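# Sort faulty pump bottles into the grey tray

## Task

There are five empty pump bottles, and one or two of them have a defective pump whose head does not rise again after being pushed down. Place every defective bottle in the grey tray, and leave every working bottle upright on the table top, not in the tray. A result that holds only because the robot is still supporting it does not count. At the end, release everything and withdraw the grippers, and all objects must settle shortly after you finish.

## Robot and tools

Robot: two arms, left_arm and right_arm, each ending in a two-finger gripper. Images arrive from cam_left_wrist and then cam_right_wrist, each 504x504 pixels.

Frames: every result reports each gripper's end_effector_position (metres) and end_effector_quat_wxyz in one scene frame. Its origin sits on the table surface midway between the arms, +x points out across the table, +z points up, and left_arm is on the +y side. The names left and right do not mean image sides. Reported positions can be off from the real ones, more so at long reach. In the gripper's own axes the fingers point along +z and close along y. The reported point lies between the pads when closed; the fingertips extend about 33 mm past it when closed and 9 mm when fully open, and closing pushes the tips roughly 24 mm farther from the arm, so keep that clearance above the table.

Row layout (used by both motion tools): 18 numbers, each in [-1, 1], always for both arms. Left arm first: dx, dy, dz, rx, ry, rz, position, force_limit, speed; then the same nine for the right arm. dx to rz are an offset, not a pose: a relative displacement expressed in that gripper's own axes, where 1.0 equals 0.6 m of travel or 180 degrees of turn, and rx, ry, rz form a single rotation vector. Gripper numbers: position +1 is fully open (140 mm), about -0.8 is where the pads touch, -1 keeps closing until blocked. force_limit -1 is roughly 14 N, 0 roughly 60 N, +1 roughly 107 N (for parts up to 40 mm wide). speed -1 is about 30 mm/s of gap change, 0 about 140, +1 about 250. The gripper numbers are commands too: to leave a gripper unchanged, resend its previous three values, since 0 is not a no-op.

execute_actions(actions): a list of actions; each action is a list of up to 15 rows, one row per 1/30 s control step, and a short list repeats its final row to fill the 15 steps. Every row's offset is counted from the gripper's measured pose when that action began (for the first action of a call, the last pose a result printed), not from the preceding row. Each step is clipped to within 70 mm and 16 degrees of the measured pose, and after an action the arm travels at most to its last clipped pose, so a distant target needs further actions. An empty list just returns the current state and images. For an arm meant to stay put, send the offset back to its wanted pose in a reply's first call and zeros afterward.

move(target, speed, blocking): target is one row as above; its offsets count from the pose in the most recent result showing one. Each gripper follows a straight path, all paths ending together, lasting 0.5 to 10 s (longer ones stop short at 10 s). speed is top path speed in m/s, 0.002 to 0.5, default 0.25; turning is capped at twice that in rad/s. Paths do not avoid obstacles or the other arm; the gripper can lag, drift, or overshoot the speed when the arm is nearly straight. Gripper numbers are sent at the start. With blocking=false you get a result after 0.5 s while the arm keeps going; then only wait or stop are accepted until a result shows the move ended. The added "move:" line states the ending (done, off_target, moving, held, fault) and acting limits: limits=paced means the sent pose was clipped; limits=held means a check blocked some steps, after which the arm may surge faster than speed. An ending naming one arm means the other finished at rest. Faster contact and targets farther past a surface press harder.

wait(seconds): 0 to 10; arms keep their last command, and a running move continues. stop(): brakes a running move, needing room to stop; fingers keep moving. zoom_image(camera, region): region is [x0, y0, x1, y1] pixels from the top-left of that camera's latest image, at most 504 by 504. finished_scene(scene): pass the current scene's number once everything is released and still; it cannot be undone.

Result lines: the state line per arm; "Hand target" lines give the pose each controller is driving toward; "pose unreachable" means a clearance check altered or blocked that arm's command. object_status: 0 moving, 1 blocked while opening, 2 blocked while closing (a grasp), 3 reached the requested position or pads met (a thin part may still be held). Grip with position -1 and confirm status 2. Stopped fingers stay until a new position differing by 0.01 or more, or until the object slips. To squeeze harder, raise force_limit and switch position between -1 and -0.98. position_measured is in counts, 3 fully open to 230 pads touching, not linear. MOTOR HOT warns of heating from held loads; reaching the limit brakes that arm (OVER-TEMPERATURE FAULT). If contact torque hits a joint's load limit (N m: waist 35, shoulder 35, upper arm roll 32, elbow 30, forearm roll 12, wrist pitch 12, wrist roll 12, held weight included), the arm halts for 10 s and drops the rest of the call.

Suggested order: locate the bottles and the grey tray in the images, press each pump head down gently from above and see whether it springs back, carry any that stay down into the tray, keep the others upright outside it, then open, lift clear and wait for things to settle before finishing.

Avoid: knocking anything off the table, dropping or tipping bottles, slamming or shoving hard, and letting the arms collide or press on each other. Occasional brief tugs on held parts or pushes on loose ones can occur, so grip firmly.

Each tool is called after ">>>" as name(argument=value, ...), one argument or row to a line, values as JSON.

## Session

I'll start by looking at the current state of the scene.

>>> execute_actions(
  actions=[],
)

Scene clock: 0.00 s.
left_arm: end_effector_position=(+0.0591, +0.7971, +0.2119) position_measured=3 object_status=3 end_effector_quat_wxyz=(+0.393, +0.890, -0.053, +0.223) | right_arm: end_effector_position=(+0.6034, -0.2391, +0.4145) position_measured=3 object_status=3 end_effector_quat_wxyz=(-0.002, +0.954, -0.300, +0.000)
Joint positions: left_arm=[ 1.615  0.659 -0.04  -1.291 -0.262  1.053  0.242] | right_arm=[-0.003 -0.003 -0.003 -1.571  0.003  1.571 -0.793]
Joint velocities: left_arm=[-0.001  0.     0.001  0.001  0.     0.    -0.   ] | right_arm=[ 0.     0.001 -0.    -0.001 -0.    -0.001 -0.   ]
Hand target (left_arm): +0.059, +0.797, +0.212; +0.393, +0.890, -0.053, +0.223
Hand target (right_arm): +0.603, -0.239, +0.415; -0.002, +0.954, -0.300, +0.000

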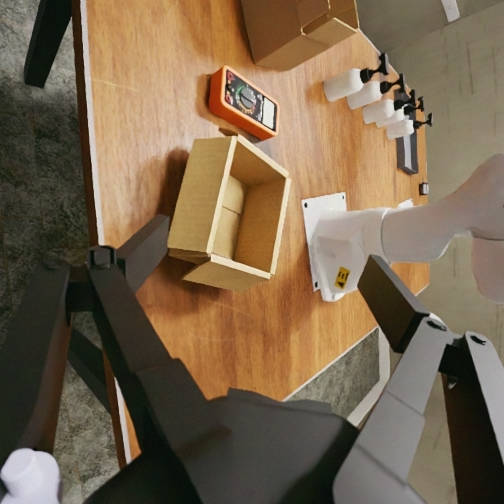

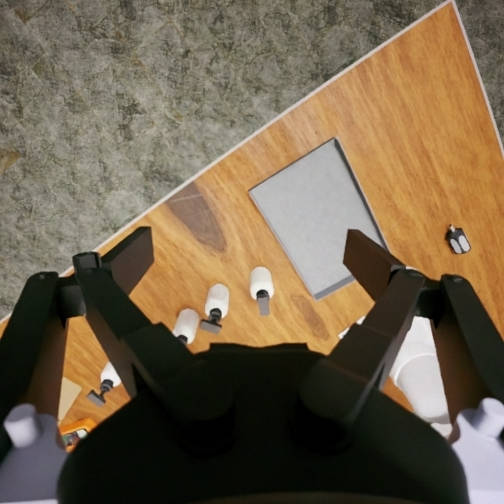

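>>> zoom_image(
  camera="cam_right_wrist",
  region=[60, 240, 340, 460],
)

>>> zoom_image(
  camera="cam_left_wrist",
  region=[300, 30, 460, 200],
)

Region (60, 240, 340, 460) of cam_right_wrist's 504x504 image, scaled by 1.800, with more detail than that image has; it fills the top 396 rows of this view, and the rest is white.

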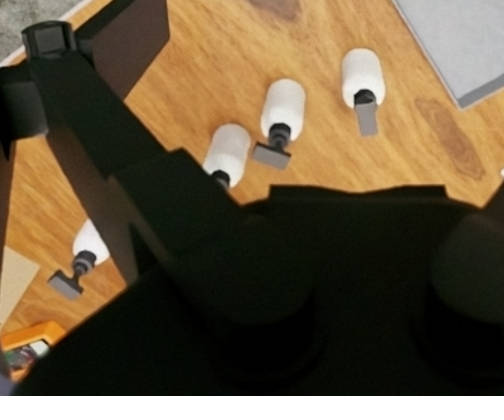

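Region (300, 30, 460, 200) of cam_left_wrist's 504x504 image, scaled by 2.965, with more detail than that image has; it fills the left 474 columns of this view, and the rest is white.

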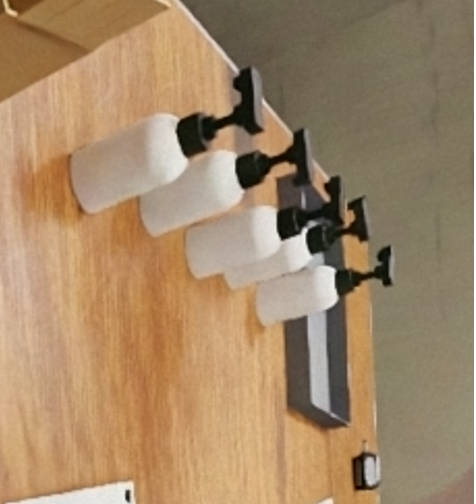

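>>> move(
  target=[0,0,0,0,0,0,1,0,0, -0.2946,0.0245,-0.0592,0,0,-0.194,1,0,0],
  speed=0.3,
)

Scene clock: 57.53 s.
left_arm: end_effector_position=(+0.0591, +0.7971, +0.2119) position_measured=3 object_status=3 end_effector_quat_wxyz=(+0.393, +0.890, -0.053, +0.223) | right_arm: end_effector_position=(+0.4521, -0.1482, +0.4508) position_measured=3 object_status=3 end_effector_quat_wxyz=(-0.003, +1.000, -0.006, +0.003)
Joint positions: left_arm=[ 1.615  0.659 -0.04  -1.291 -0.262  1.053  0.242] | right_arm=[ 0.203 -0.353  0.044 -1.85   0.018  1.505 -1.138]
Joint velocities: left_arm=[ 0.     0.    -0.001 -0.001 -0.    -0.     0.001] | right_arm=[ 0.003  0.001 -0.003  0.    -0.002 -0.001 -0.027]
Hand target (left_arm): +0.059, +0.797, +0.212; +0.393, +0.890, -0.053, +0.223
Hand target (right_arm): +0.451, -0.149, +0.450; -0.002, +1.000, -0.000, +0.000
Off the commanded pose (left_arm): 0.000 m, 0 deg.
Off the commanded pose (right_arm): 0.003 m, 1 deg.
move: done

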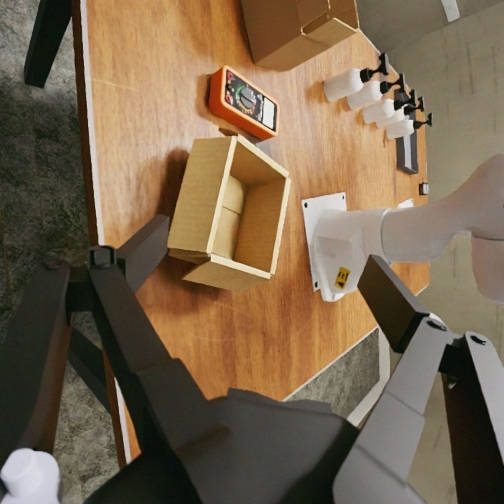

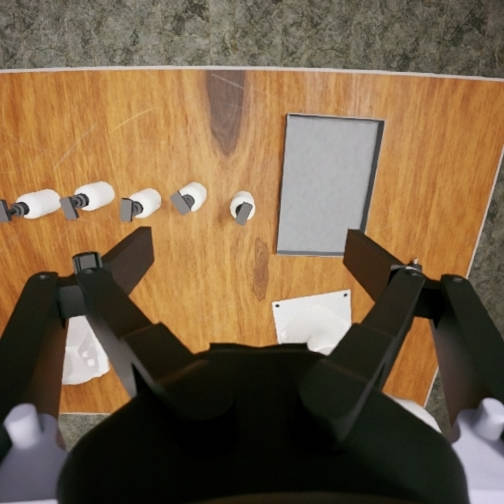

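>>> zoom_image(
  camera="cam_right_wrist",
  region=[0, 160, 280, 240],
)

>>> zoom_image(
  camera="cam_right_wrist",
  region=[200, 90, 420, 360],
)

Region (0, 160, 280, 240) of cam_right_wrist's 504x504 image, scaled by 1.800, with more detail than that image has; it fills the top 144 rows of this view, and the rest is white.

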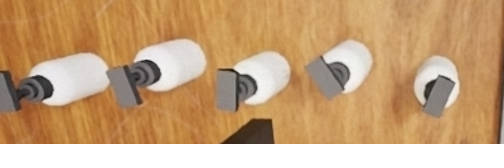

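Region (200, 90, 420, 360) of cam_right_wrist's 504x504 image, scaled by 1.867, with more detail than that image has; it fills the left 411 columns of this view, and the rest is white.

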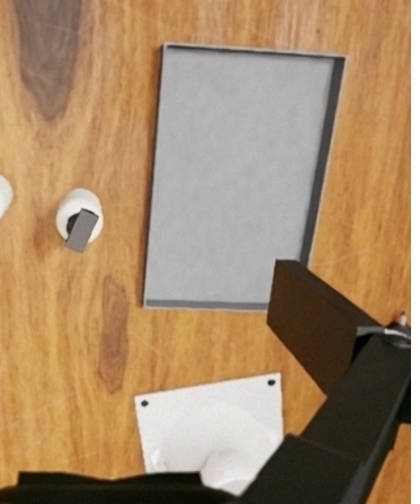

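>>> zoom_image(
  camera="cam_right_wrist",
  region=[0, 170, 126, 240],
)

>>> zoom_image(
  camera="cam_right_wrist",
  region=[110, 170, 270, 240],
)

Region (0, 170, 126, 240) of cam_right_wrist's 504x504 image, scaled by 4.000, with more detail than that image has.

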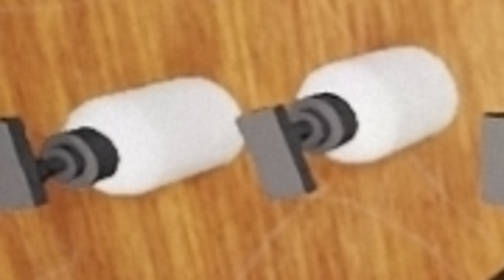

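Region (110, 170, 270, 240) of cam_right_wrist's 504x504 image, scaled by 3.150, with more detail than that image has; it fills the top 220 rows of this view, and the rest is white.

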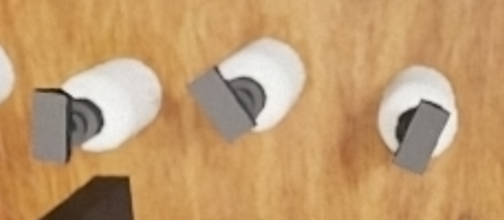

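>>> zoom_image(
  camera="cam_right_wrist",
  region=[0, 40, 504, 140],
)

Region (0, 40, 504, 140) of cam_right_wrist's 504x504 image, scaled by 1.000; it fills the top 100 rows of this view, and the rest is white.

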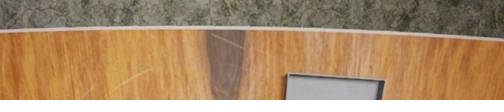

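>>> move(
  target=[0.5128,0.5508,0.679,0.2599,-0.1474,-0.035,-1,0,0, -0.080,-0.0337,0.3013,-0.0019,-0.0019,-0.0038,-1,0,0],
  speed=0.3,
)

Scene clock: 180.57 s.
left_arm: end_effector_position=(+0.3864, +0.3023, +0.3106) position_measured=233 object_status=3 end_effector_quat_wxyz=(+0.003, +1.000, -0.009, -0.005) | right_arm: end_effector_position=(+0.4064, -0.1285, +0.2698) position_measured=233 object_status=3 end_effector_quat_wxyz=(+0.002, +1.000, +0.001, -0.001)
Joint positions: left_arm=[ 1.293 -1.411 -0.809 -2.358 -0.871  1.183 -0.698] | right_arm=[ 0.226 -0.475  0.114 -2.416  0.053  1.939 -1.09 ]
Joint velocities: left_arm=[-0.001  0.     0.002  0.001 -0.001 -0.007 -0.027] | right_arm=[-0.001  0.001  0.    -0.    -0.002  0.001  0.002]
Hand target (left_arm): +0.387, +0.301, +0.311; +0.003, +1.000, -0.003, -0.005
Hand target (right_arm): +0.406, -0.127, +0.270; +0.000, +1.000, -0.001, -0.000
Off the commanded pose (left_arm): 0.020 m, 1 deg.
Off the commanded pose (right_arm): 0.002 m, 0 deg.
move: off_target (left_arm)

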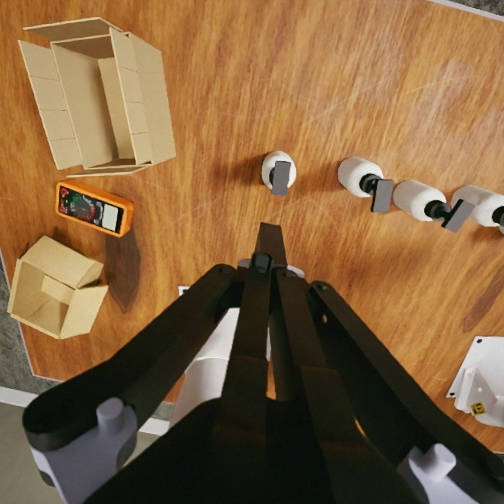

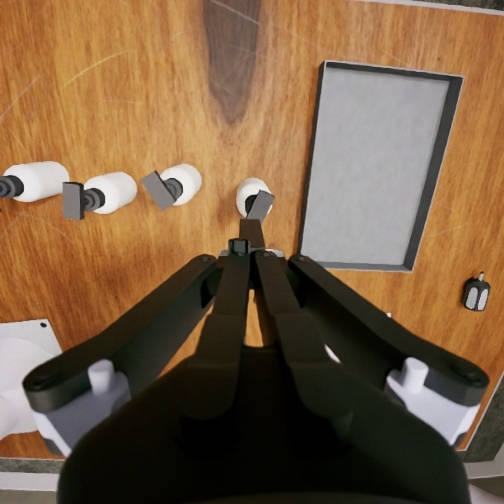

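>>> zoom_image(
  camera="cam_right_wrist",
  region=[200, 160, 300, 260],
)

>>> zoom_image(
  camera="cam_left_wrist",
  region=[220, 140, 340, 280],
)

>>> zoom_image(
  camera="cam_right_wrist",
  region=[0, 140, 220, 240],
)

Region (200, 160, 300, 260) of cam_right_wrist's 504x504 image, scaled by 5.040, with more detail than that image has.

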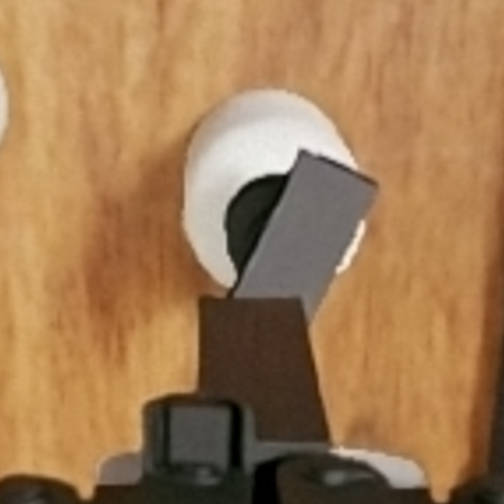

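Region (220, 140, 340, 280) of cam_left_wrist's 504x504 image, scaled by 3.600, with more detail than that image has; it fills the left 432 columns of this view, and the rest is white.

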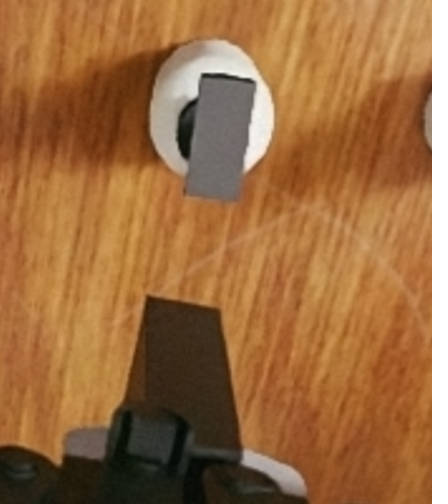

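Region (0, 140, 220, 240) of cam_right_wrist's 504x504 image, scaled by 2.291, with more detail than that image has; it fills the top 229 rows of this view, and the rest is white.

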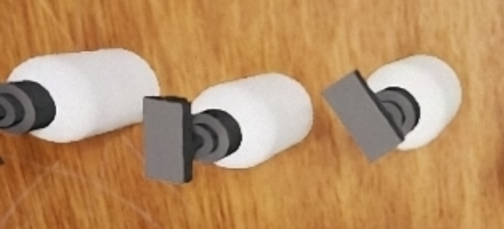

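>>> zoom_image(
  camera="cam_right_wrist",
  region=[280, 40, 504, 290],
)

Region (280, 40, 504, 290) of cam_right_wrist's 504x504 image, scaled by 2.016, with more detail than that image has; it fills the left 452 columns of this view, and the rest is white.

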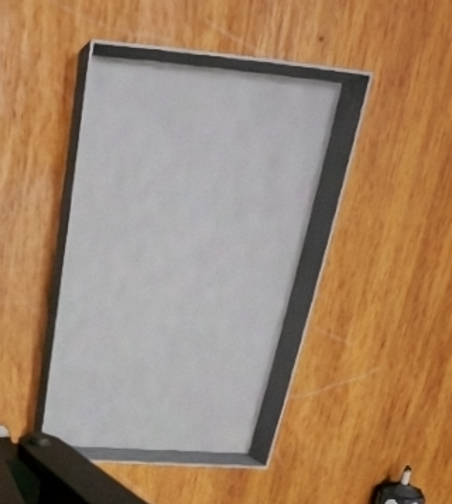

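>>> zoom_image(
  camera="cam_left_wrist",
  region=[324, 140, 504, 250],
)

Region (324, 140, 504, 250) of cam_left_wrist's 504x504 image, scaled by 2.800, with more detail than that image has.

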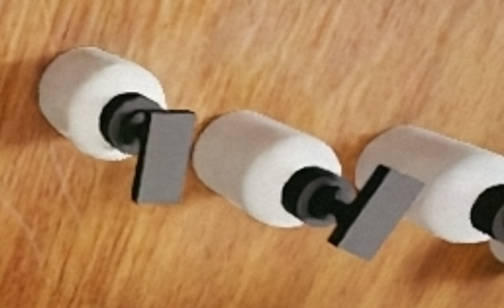

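>>> move(
  target=[0.0493,-0.0045,0.1343,0.0019,0.0032,-0.0057,-1,0,0, -0.0015,0.01,0.108,0.0013,0.0006,0.0006,-1,0,0],
  speed=0.15,
)

Scene clock: 301.20 s.
left_arm: end_effector_position=(+0.4141, +0.3052, +0.2314) position_measured=233 object_status=3 end_effector_quat_wxyz=(-0.001, +1.000, -0.001, -0.001) | right_arm: end_effector_position=(+0.4048, -0.1348, +0.2062) position_measured=233 object_status=3 end_effector_quat_wxyz=(+0.001, +1.000, -0.001, -0.000)
Joint positions: left_arm=[ 1.296 -1.5   -0.989 -2.466 -1.052  1.279 -0.707] | right_arm=[ 0.226 -0.438  0.112 -2.554  0.053  2.116 -1.094]
Joint velocities: left_arm=[ 0.001 -0.001 -0.001  0.    -0.004  0.004 -0.001] | right_arm=[-0.    -0.001 -0.001 -0.    -0.001  0.009 -0.002]
Hand target (left_arm): +0.415, +0.307, +0.231; -0.001, +1.000, +0.001, +0.000
Hand target (right_arm): +0.405, -0.135, +0.205; +0.000, +1.000, -0.000, +0.000
Off the commanded pose (left_arm): 0.002 m, 0 deg.
Off the commanded pose (right_arm): 0.001 m, 0 deg.
move: done

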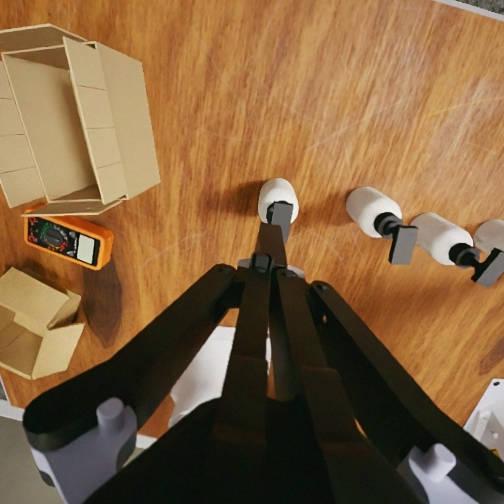

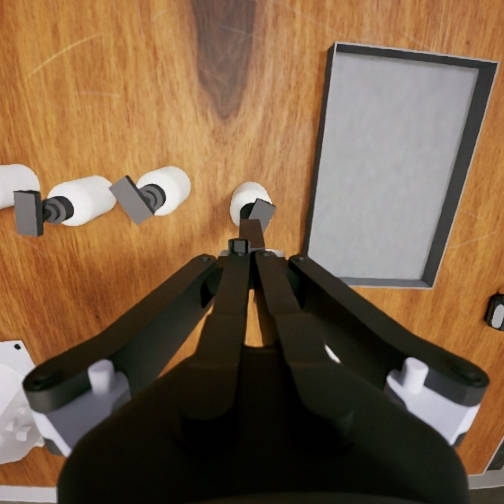

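>>> zoom_image(
  camera="cam_right_wrist",
  region=[200, 160, 300, 260],
)

>>> zoom_image(
  camera="cam_left_wrist",
  region=[225, 160, 325, 260],
)

>>> zoom_image(
  camera="cam_right_wrist",
  region=[0, 150, 210, 250],
)

Region (200, 160, 300, 260) of cam_right_wrist's 504x504 image, scaled by 5.040, with more detail than that image has.

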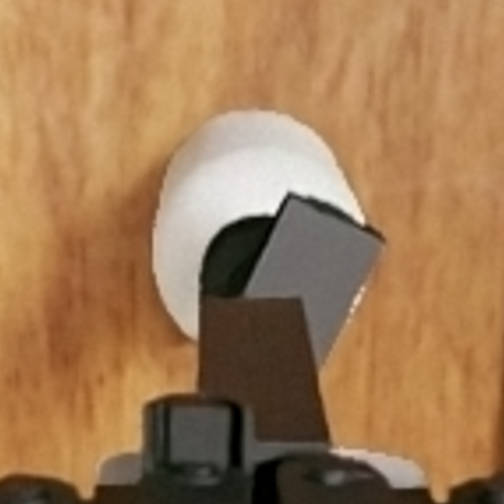

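Region (225, 160, 325, 260) of cam_left_wrist's 504x504 image, scaled by 5.040, with more detail than that image has.

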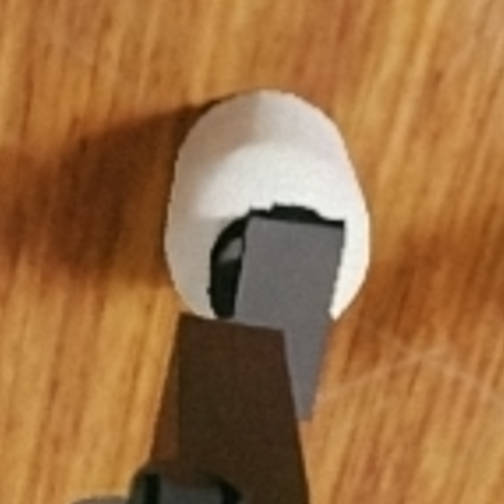

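Region (0, 150, 210, 250) of cam_right_wrist's 504x504 image, scaled by 2.400, with more detail than that image has; it fills the top 240 rows of this view, and the rest is white.

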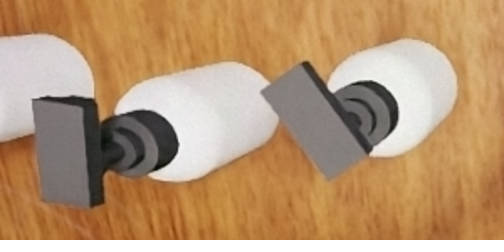

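>>> move(
  target=[-0.005,0.015,0.052,0,0,0,-1,0,0, 0,0.001,0.035,0,0,0,-1,0,0],
  speed=0.06,
)

Scene clock: 326.80 s.
left_arm: end_effector_position=(+0.4104, +0.2967, +0.2012) position_measured=233 object_status=3 end_effector_quat_wxyz=(-0.001, +1.000, -0.005, -0.003) | right_arm: end_effector_position=(+0.4045, -0.1360, +0.1863) position_measured=233 object_status=3 end_effector_quat_wxyz=(+0.001, +1.000, -0.002, -0.001)
Joint positions: left_arm=[ 1.255 -1.552 -1.048 -2.522 -1.117  1.291 -0.714] | right_arm=[ 0.226 -0.414  0.112 -2.587  0.053  2.171 -1.094]
Joint velocities: left_arm=[ 0.    -0.009  0.001  0.    -0.01   0.    -0.002] | right_arm=[ 0.     0.    -0.001 -0.001  0.001  0.01   0.001]
Hand target (left_arm): +0.411, +0.297, +0.200; -0.001, +1.000, -0.001, -0.001
Hand target (right_arm): +0.405, -0.136, +0.185; +0.001, +1.000, -0.001, -0.000
Off the commanded pose (left_arm): 0.001 m, 0 deg.
Off the commanded pose (right_arm): 0.001 m, 0 deg.
move: done

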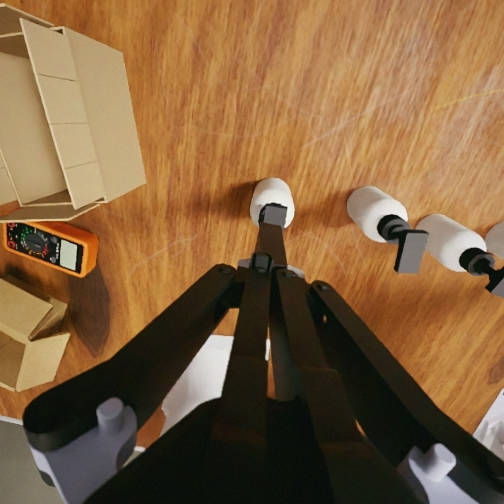

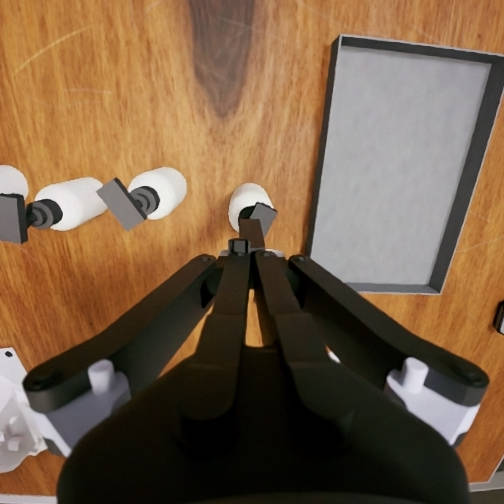

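>>> zoom_image(
  camera="cam_right_wrist",
  region=[200, 160, 300, 260],
)

>>> zoom_image(
  camera="cam_left_wrist",
  region=[225, 160, 325, 260],
)

Region (200, 160, 300, 260) of cam_right_wrist's 504x504 image, scaled by 5.040, with more detail than that image has.

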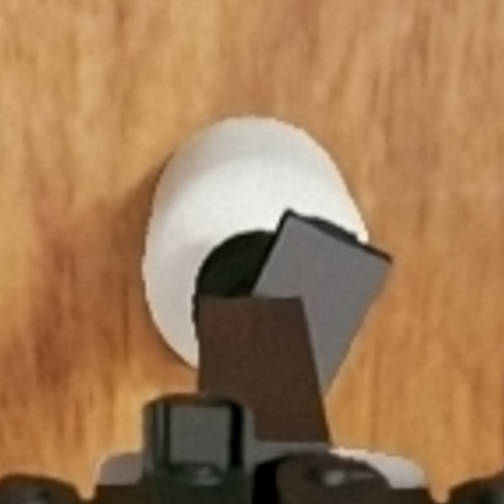

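Region (225, 160, 325, 260) of cam_left_wrist's 504x504 image, scaled by 5.040, with more detail than that image has.

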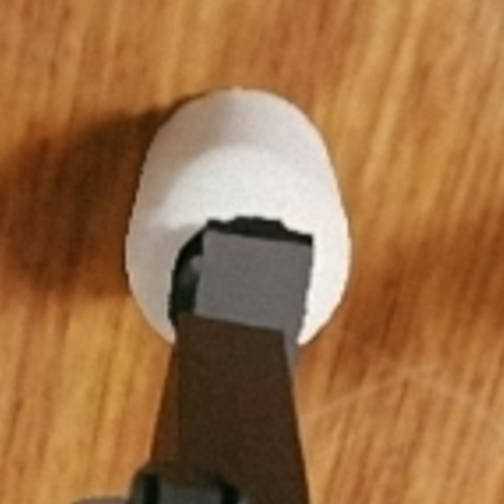

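>>> move(
  target=[0,0.002,0.03,0,0,0,-1,0,0, 0,0,0.02,0,0,0,-1,0,0],
  speed=0.04,
)

>>> zoom_image(
  camera="cam_right_wrist",
  region=[200, 160, 300, 260],
)

>>> zoom_image(
  camera="cam_left_wrist",
  region=[225, 160, 325, 260],
)

Scene clock: 333.53 s.
left_arm: end_effector_position=(+0.4095, +0.2956, +0.1842) position_measured=233 object_status=3 end_effector_quat_wxyz=(-0.000, +1.000, -0.005, -0.005) | right_arm: end_effector_position=(+0.4042, -0.1366, +0.1753) position_measured=233 object_status=3 end_effector_quat_wxyz=(+0.002, +1.000, -0.002, -0.002)
Joint positions: left_arm=[ 1.242 -1.572 -1.087 -2.547 -1.153  1.301 -0.715] | right_arm=[ 0.226 -0.398  0.112 -2.603  0.053  2.201 -1.094]
Joint velocities: left_arm=[ 0.001 -0.005 -0.     0.001 -0.011  0.002 -0.   ] | right_arm=[-0.001 -0.001  0.001 -0.    -0.001  0.013 -0.001]
Hand target (left_arm): +0.410, +0.296, +0.183; -0.001, +1.000, -0.005, -0.002
Hand target (right_arm): +0.405, -0.136, +0.174; +0.001, +1.000, -0.002, -0.001
Off the commanded pose (left_arm): 0.001 m, 0 deg.
Off the commanded pose (right_arm): 0.001 m, 0 deg.
move: done

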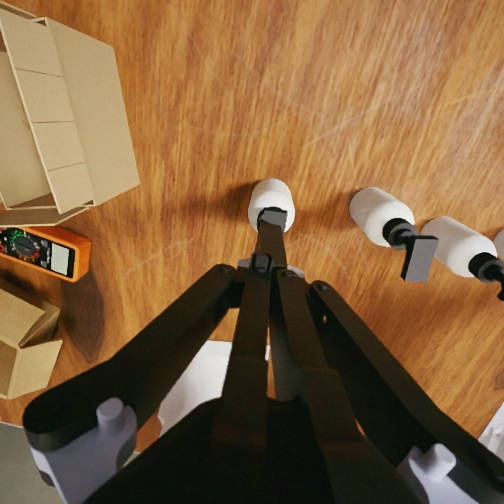

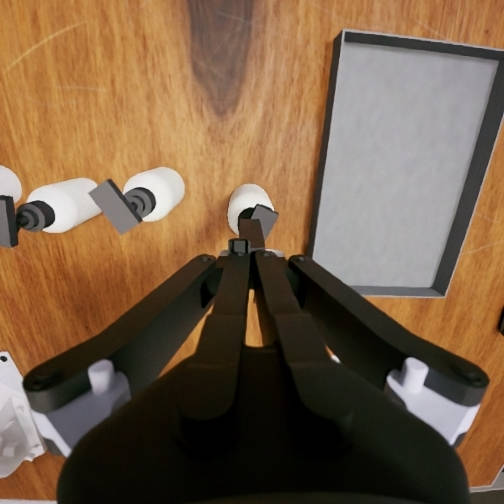

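Region (200, 160, 300, 260) of cam_right_wrist's 504x504 image, scaled by 5.040, with more detail than that image has.

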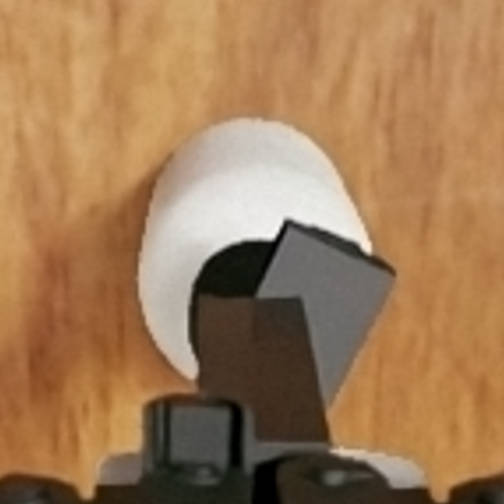

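Region (225, 160, 325, 260) of cam_left_wrist's 504x504 image, scaled by 5.040, with more detail than that image has.

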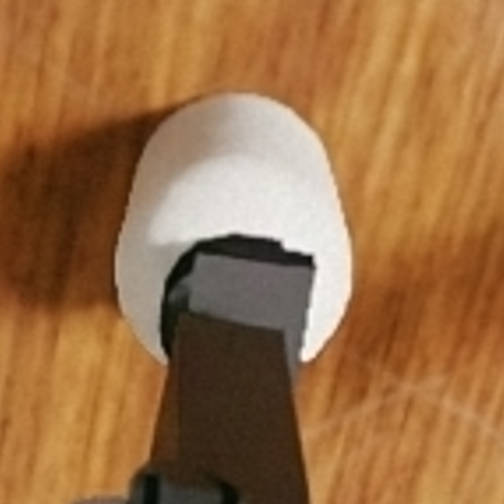

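>>> move(
  target=[0.001,0,0.02,0,0,0,-1,0,0, 0,-0.001,0.0167,0,0,0,-1,0,0],
  speed=0.03,
)

>>> zoom_image(
  camera="cam_right_wrist",
  region=[200, 160, 300, 260],
)

>>> zoom_image(
  camera="cam_left_wrist",
  region=[225, 160, 325, 260],
)

Scene clock: 337.13 s.
left_arm: end_effector_position=(+0.4093, +0.2955, +0.1732) position_measured=233 object_status=3 end_effector_quat_wxyz=(-0.000, +1.000, -0.005, -0.006) | right_arm: end_effector_position=(+0.4055, -0.1361, +0.1684) position_measured=233 object_status=3 end_effector_quat_wxyz=(+0.001, +1.000, -0.002, -0.001)
Joint positions: left_arm=[ 1.236 -1.582 -1.114 -2.561 -1.176  1.308 -0.715] | right_arm=[ 0.226 -0.386  0.112 -2.613  0.053  2.226 -1.094]
Joint velocities: left_arm=[ 0.    -0.006 -0.     0.001 -0.011  0.003  0.001] | right_arm=[-0.001  0.002 -0.001 -0.002  0.     0.014  0.   ]
Hand target (left_arm): +0.410, +0.296, +0.172; -0.001, +1.000, -0.005, -0.004
Hand target (right_arm): +0.404, -0.136, +0.165; +0.002, +1.000, -0.002, -0.002
Off the commanded pose (left_arm): 0.001 m, 0 deg.
Off the commanded pose (right_arm): 0.003 m, 0 deg.
move: done

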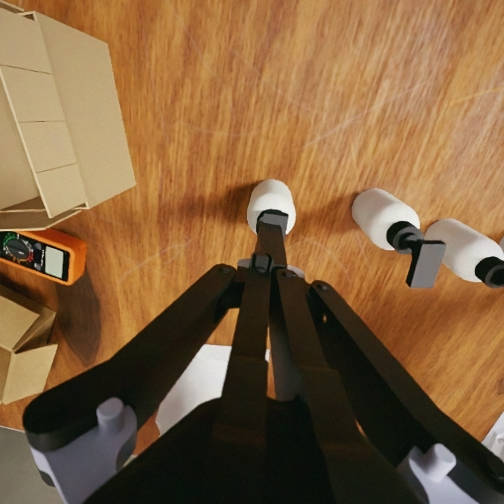

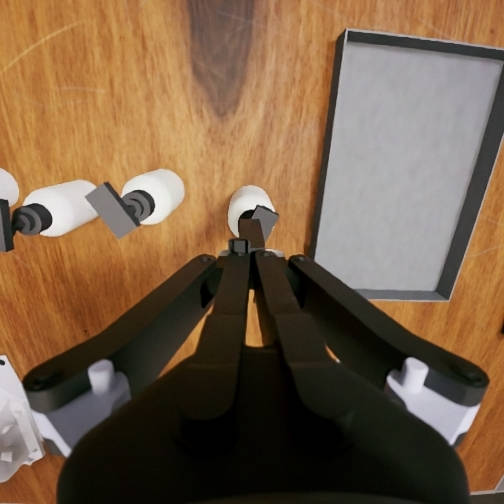

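Region (200, 160, 300, 260) of cam_right_wrist's 504x504 image, scaled by 5.040, with more detail than that image has.

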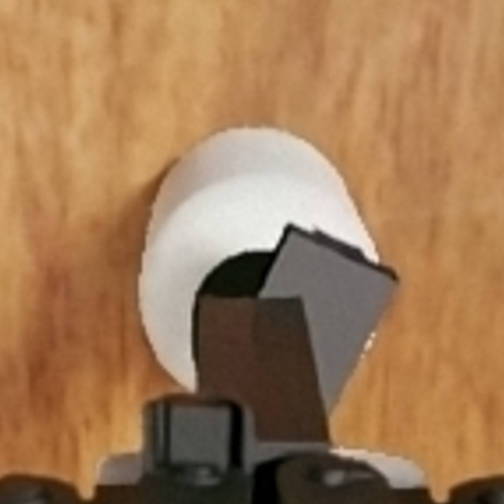

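Region (225, 160, 325, 260) of cam_left_wrist's 504x504 image, scaled by 5.040, with more detail than that image has.

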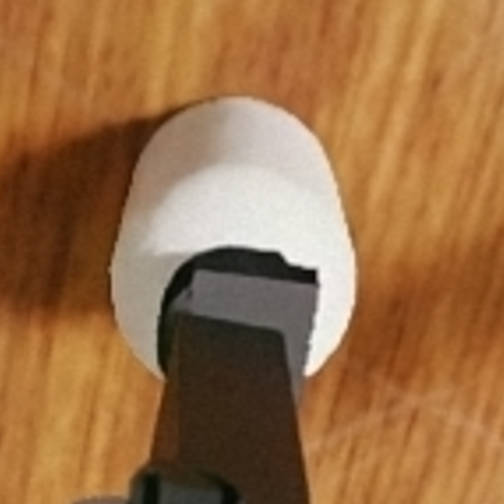

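>>> move(
  target=[0.001,0,0.022,0,0,0,-1,0,0, -0.003,0,0.022,0,0,0,-1,0,0],
  speed=0.03,
)

>>> zoom_image(
  camera="cam_right_wrist",
  region=[200, 160, 300, 260],
)

>>> zoom_image(
  camera="cam_left_wrist",
  region=[225, 160, 325, 260],
)

Scene clock: 343.00 s.
left_arm: end_effector_position=(+0.4091, +0.2954, +0.1611) position_measured=233 object_status=3 end_effector_quat_wxyz=(+0.000, +1.000, -0.005, -0.008) | right_arm: end_effector_position=(+0.4061, -0.1362, +0.1590) position_measured=233 object_status=3 end_effector_quat_wxyz=(-0.001, +1.000, -0.003, +0.002)
Joint positions: left_arm=[ 1.23  -1.592 -1.144 -2.575 -1.203  1.317 -0.715] | right_arm=[ 0.226 -0.374  0.112 -2.63   0.053  2.261 -1.094]
Joint velocities: left_arm=[ 0.    -0.005 -0.002 -0.001 -0.008  0.002  0.   ] | right_arm=[-0.001  0.002 -0.001 -0.005 -0.     0.012  0.   ]
Hand target (left_arm): +0.410, +0.296, +0.160; -0.000, +1.000, -0.005, -0.006
Hand target (right_arm): +0.404, -0.136, +0.155; +0.001, +1.000, -0.002, -0.001
Off the commanded pose (left_arm): 0.001 m, 0 deg.
Off the commanded pose (right_arm): 0.005 m, 0 deg.
move: off_target (right_arm)

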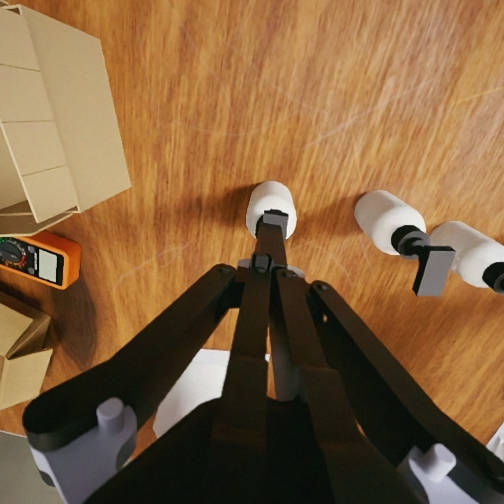

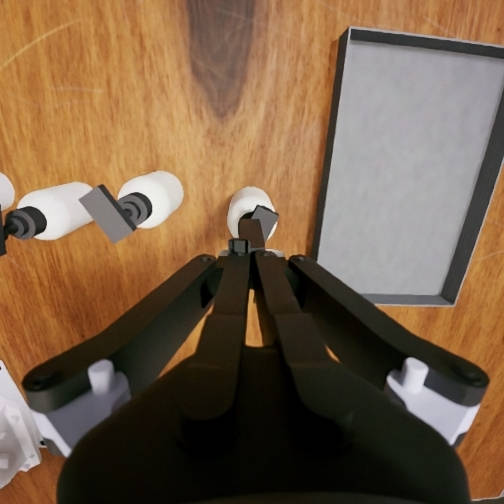

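Region (200, 160, 300, 260) of cam_right_wrist's 504x504 image, scaled by 5.040, with more detail than that image has.

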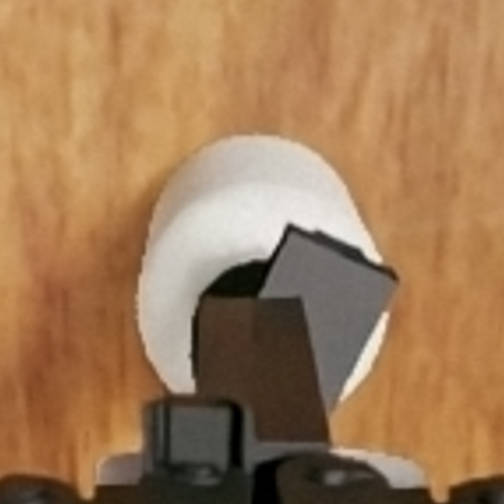

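Region (225, 160, 325, 260) of cam_left_wrist's 504x504 image, scaled by 5.040, with more detail than that image has.

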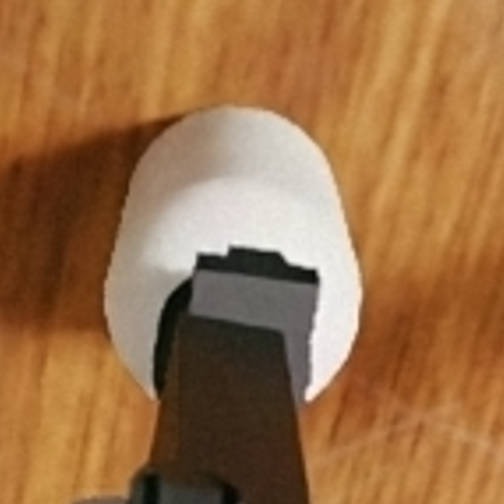

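>>> move(
  target=[0,0,-0.06,0,0.005,-0.003,-1,0,0, -0.002,0,-0.063,0,0,0,-1,0,0],
  speed=0.1,
)

>>> zoom_image(
  camera="cam_left_wrist",
  region=[230, 160, 450, 300],
)

>>> zoom_image(
  camera="cam_right_wrist",
  region=[80, 150, 300, 260],
)

Scene clock: 356.70 s.
left_arm: end_effector_position=(+0.4104, +0.2949, +0.1959) position_measured=233 object_status=3 end_effector_quat_wxyz=(-0.000, +1.000, -0.003, +0.001) | right_arm: end_effector_position=(+0.4052, -0.1358, +0.1958) position_measured=233 object_status=3 end_effector_quat_wxyz=(-0.000, +1.000, -0.002, +0.003)
Joint positions: left_arm=[ 1.247 -1.57  -1.057 -2.537 -1.138  1.29  -0.717] | right_arm=[ 0.226 -0.433  0.111 -2.579  0.053  2.153 -1.094]
Joint velocities: left_arm=[-0.     0.002  0.     0.     0.002 -0.003 -0.001] | right_arm=[ 0.     0.     0.     0.     0.001 -0.011 -0.001]
Hand target (left_arm): +0.410, +0.294, +0.197; +0.001, +1.000, -0.001, -0.000
Hand target (right_arm): +0.405, -0.136, +0.197; -0.001, +1.000, -0.002, +0.002
Off the commanded pose (left_arm): 0.002 m, 0 deg.
Off the commanded pose (right_arm): 0.001 m, 0 deg.
move: done

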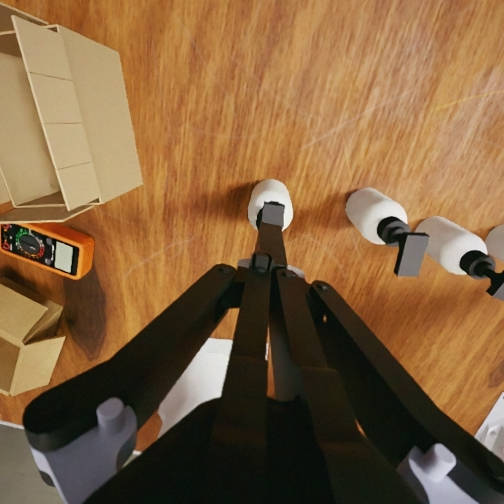

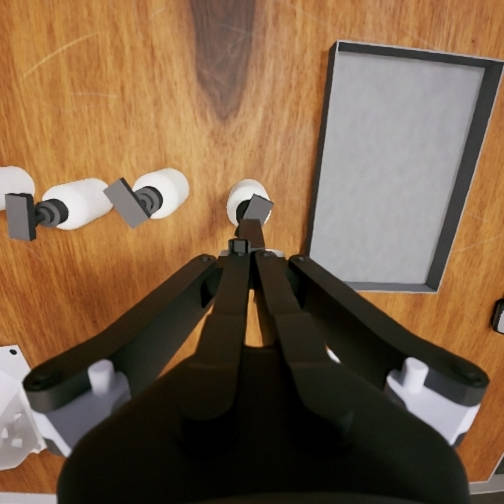

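Region (230, 160, 450, 300) of cam_left_wrist's 504x504 image, scaled by 2.291, with more detail than that image has; it fills the top 321 rows of this view, and the rest is white.

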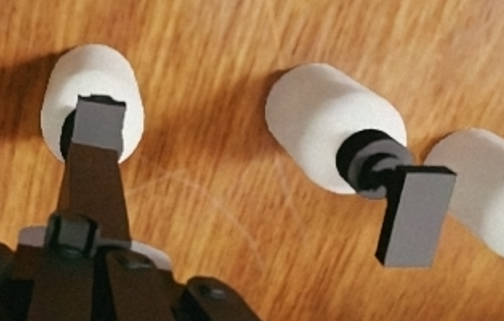

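Region (80, 150, 300, 260) of cam_right_wrist's 504x504 image, scaled by 2.291, with more detail than that image has.

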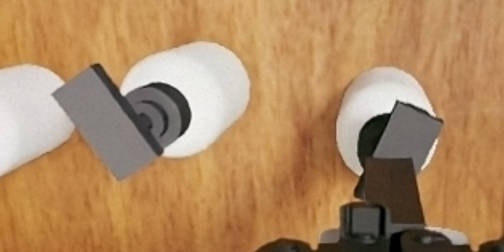

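>>> move(
  target=[0.0205,0.2182,-0.007,0,0,-0.002,-1,0,0, 0.0247,-0.1713,-0.007,0,-0.002,-0.001,-1,0,0],
  speed=0.2,
)

>>> zoom_image(
  camera="cam_left_wrist",
  region=[100, 140, 340, 270],
)

>>> zoom_image(
  camera="cam_right_wrist",
  region=[190, 150, 410, 270],
)

Scene clock: 388.53 s.
left_arm: end_effector_position=(+0.4215, +0.1661, +0.1986) position_measured=233 object_status=3 end_effector_quat_wxyz=(-0.001, +1.000, -0.007, -0.000) | right_arm: end_effector_position=(+0.4212, -0.0329, +0.2001) position_measured=233 object_status=3 end_effector_quat_wxyz=(-0.002, +1.000, +0.003, +0.000)
Joint positions: left_arm=[ 1.098 -1.643 -1.077 -2.398 -1.241  1.189 -1.015] | right_arm=[ 0.257 -0.214  0.247 -2.356  0.065  2.151 -0.939]
Joint velocities: left_arm=[-0.001  0.001  0.     0.    -0.001 -0.    -0.031] | right_arm=[-0.     0.002  0.001  0.001  0.     0.     0.016]
Hand target (left_arm): +0.422, +0.165, +0.198; +0.000, +1.000, -0.001, -0.001
Hand target (right_arm): +0.421, -0.033, +0.200; +0.000, +1.000, -0.000, -0.000
Off the commanded pose (left_arm): 0.003 m, 1 deg.
Off the commanded pose (right_arm): 0.001 m, 0 deg.
move: done

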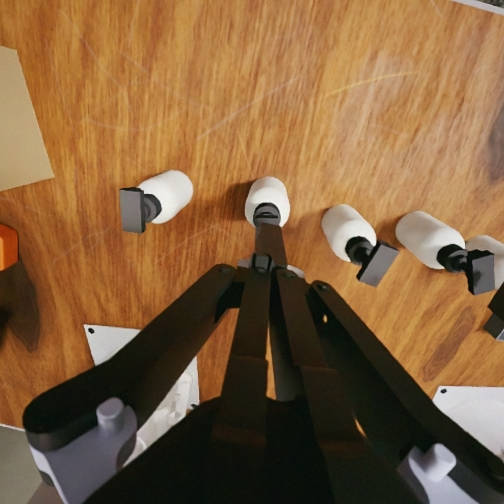

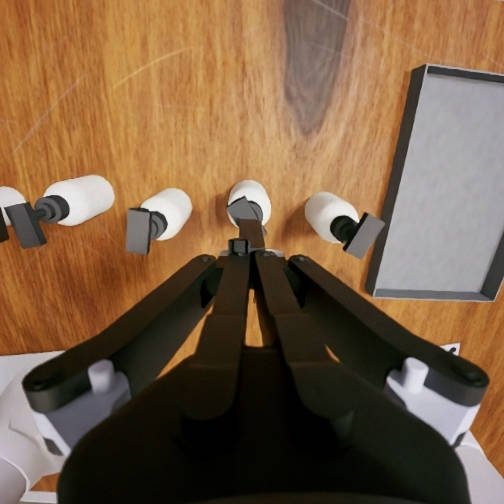

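Region (100, 140, 340, 270) of cam_left_wrist's 504x504 image, scaled by 2.100, with more detail than that image has; it fills the top 273 rows of this view, and the rest is white.

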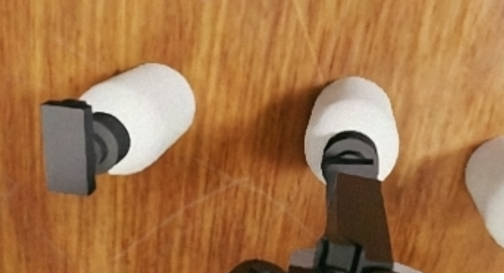

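Region (190, 150, 410, 270) of cam_right_wrist's 504x504 image, scaled by 2.291, with more detail than that image has; it fills the top 275 rows of this view, and the rest is white.

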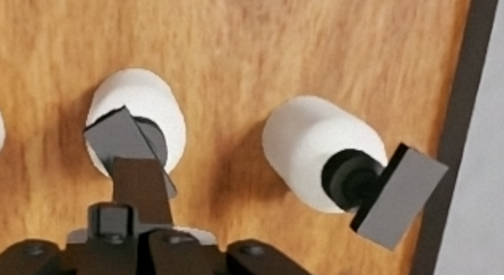

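>>> move(
  target=[0,-0.007,0.069,0,0,-0.003,-1,0,0, 0.001,0,0.0735,0,0,0.001,-1,0,0],
  speed=0.05,
)

>>> move(
  target=[0,0,-0.065,0,0,0,-1,0,0, -0.002,0,-0.065,0,0,0,-1,0,0],
  speed=0.1,
)

Scene clock: 396.17 s.
left_arm: end_effector_position=(+0.4217, +0.1708, +0.1598) position_measured=233 object_status=3 end_effector_quat_wxyz=(-0.001, +1.000, -0.000, -0.000) | right_arm: end_effector_position=(+0.4232, -0.0322, +0.1595) position_measured=233 object_status=3 end_effector_quat_wxyz=(-0.004, +1.000, +0.001, +0.001)
Joint positions: left_arm=[ 1.067 -1.689 -1.162 -2.459 -1.32   1.223 -1.024] | right_arm=[ 0.257 -0.155  0.251 -2.409  0.056  2.265 -0.93 ]
Joint velocities: left_arm=[-0.002  0.001  0.    -0.001 -0.003  0.005  0.   ] | right_arm=[-0.001 -0.001 -0.001 -0.002 -0.001  0.014  0.004]
Hand target (left_arm): +0.422, +0.171, +0.158; -0.001, +1.000, -0.002, +0.000
Hand target (right_arm): +0.422, -0.033, +0.156; -0.002, +1.000, +0.001, +0.000
Off the commanded pose (left_arm): 0.003 m, 0 deg.
Off the commanded pose (right_arm): 0.004 m, 0 deg.
move: off_target (right_arm)

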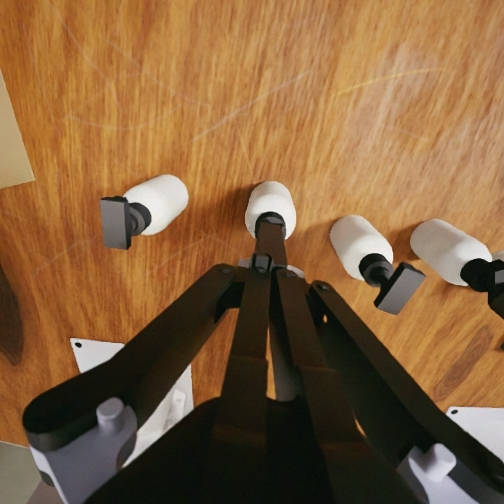

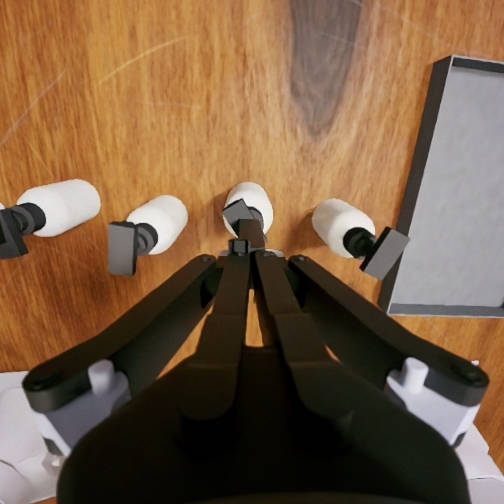

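Scene clock: 397.17 s.
left_arm: end_effector_position=(+0.4223, +0.1702, +0.1976) position_measured=233 object_status=3 end_effector_quat_wxyz=(-0.000, +1.000, +0.002, +0.001) | right_arm: end_effector_position=(+0.4224, -0.0321, +0.1977) position_measured=233 object_status=3 end_effector_quat_wxyz=(-0.003, +1.000, +0.001, +0.003)
Joint positions: left_arm=[ 1.098 -1.639 -1.08  -2.406 -1.24   1.198 -1.024] | right_arm=[ 0.257 -0.212  0.248 -2.362  0.064  2.165 -0.934]
Joint velocities: left_arm=[-0.     0.004 -0.     0.001  0.005 -0.     0.001] | right_arm=[-0.001  0.001  0.     0.     0.001 -0.01  -0.   ]
Hand target (left_arm): +0.421, +0.170, +0.198; -0.001, +1.000, -0.000, -0.001
Hand target (right_arm): +0.422, -0.032, +0.198; -0.004, +1.000, +0.002, +0.001
Off the commanded pose (left_arm): 0.001 m, 0 deg.
Off the commanded pose (right_arm): 0.001 m, 0 deg.
move: done

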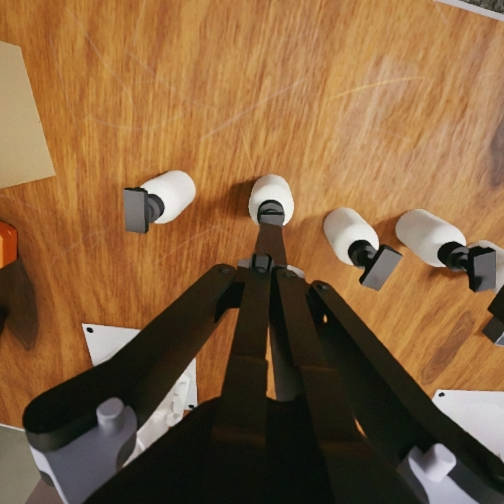

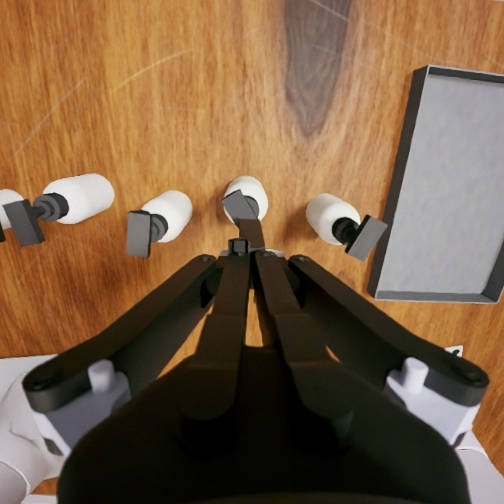

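>>> zoom_image(
  camera="cam_left_wrist",
  region=[304, 190, 504, 350],
)

>>> zoom_image(
  camera="cam_right_wrist",
  region=[0, 160, 220, 270],
)

>>> zoom_image(
  camera="cam_left_wrist",
  region=[110, 150, 310, 250],
)

Region (304, 190, 504, 350) of cam_left_wrist's 504x504 image, scaled by 2.520, with more detail than that image has; it fills the top 403 rows of this view, and the rest is white.

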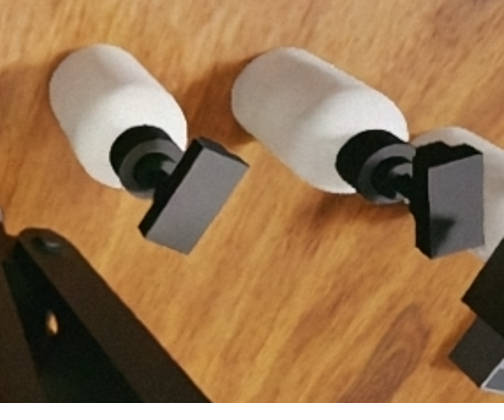

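Region (0, 160, 220, 270) of cam_right_wrist's 504x504 image, scaled by 2.291, with more detail than that image has.

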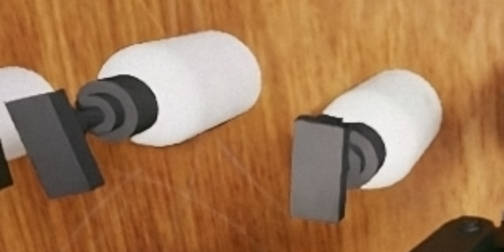

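Region (110, 150, 310, 250) of cam_left_wrist's 504x504 image, scaled by 2.520, with more detail than that image has.

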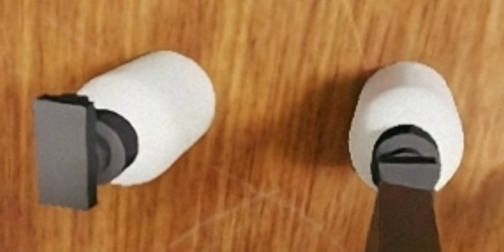

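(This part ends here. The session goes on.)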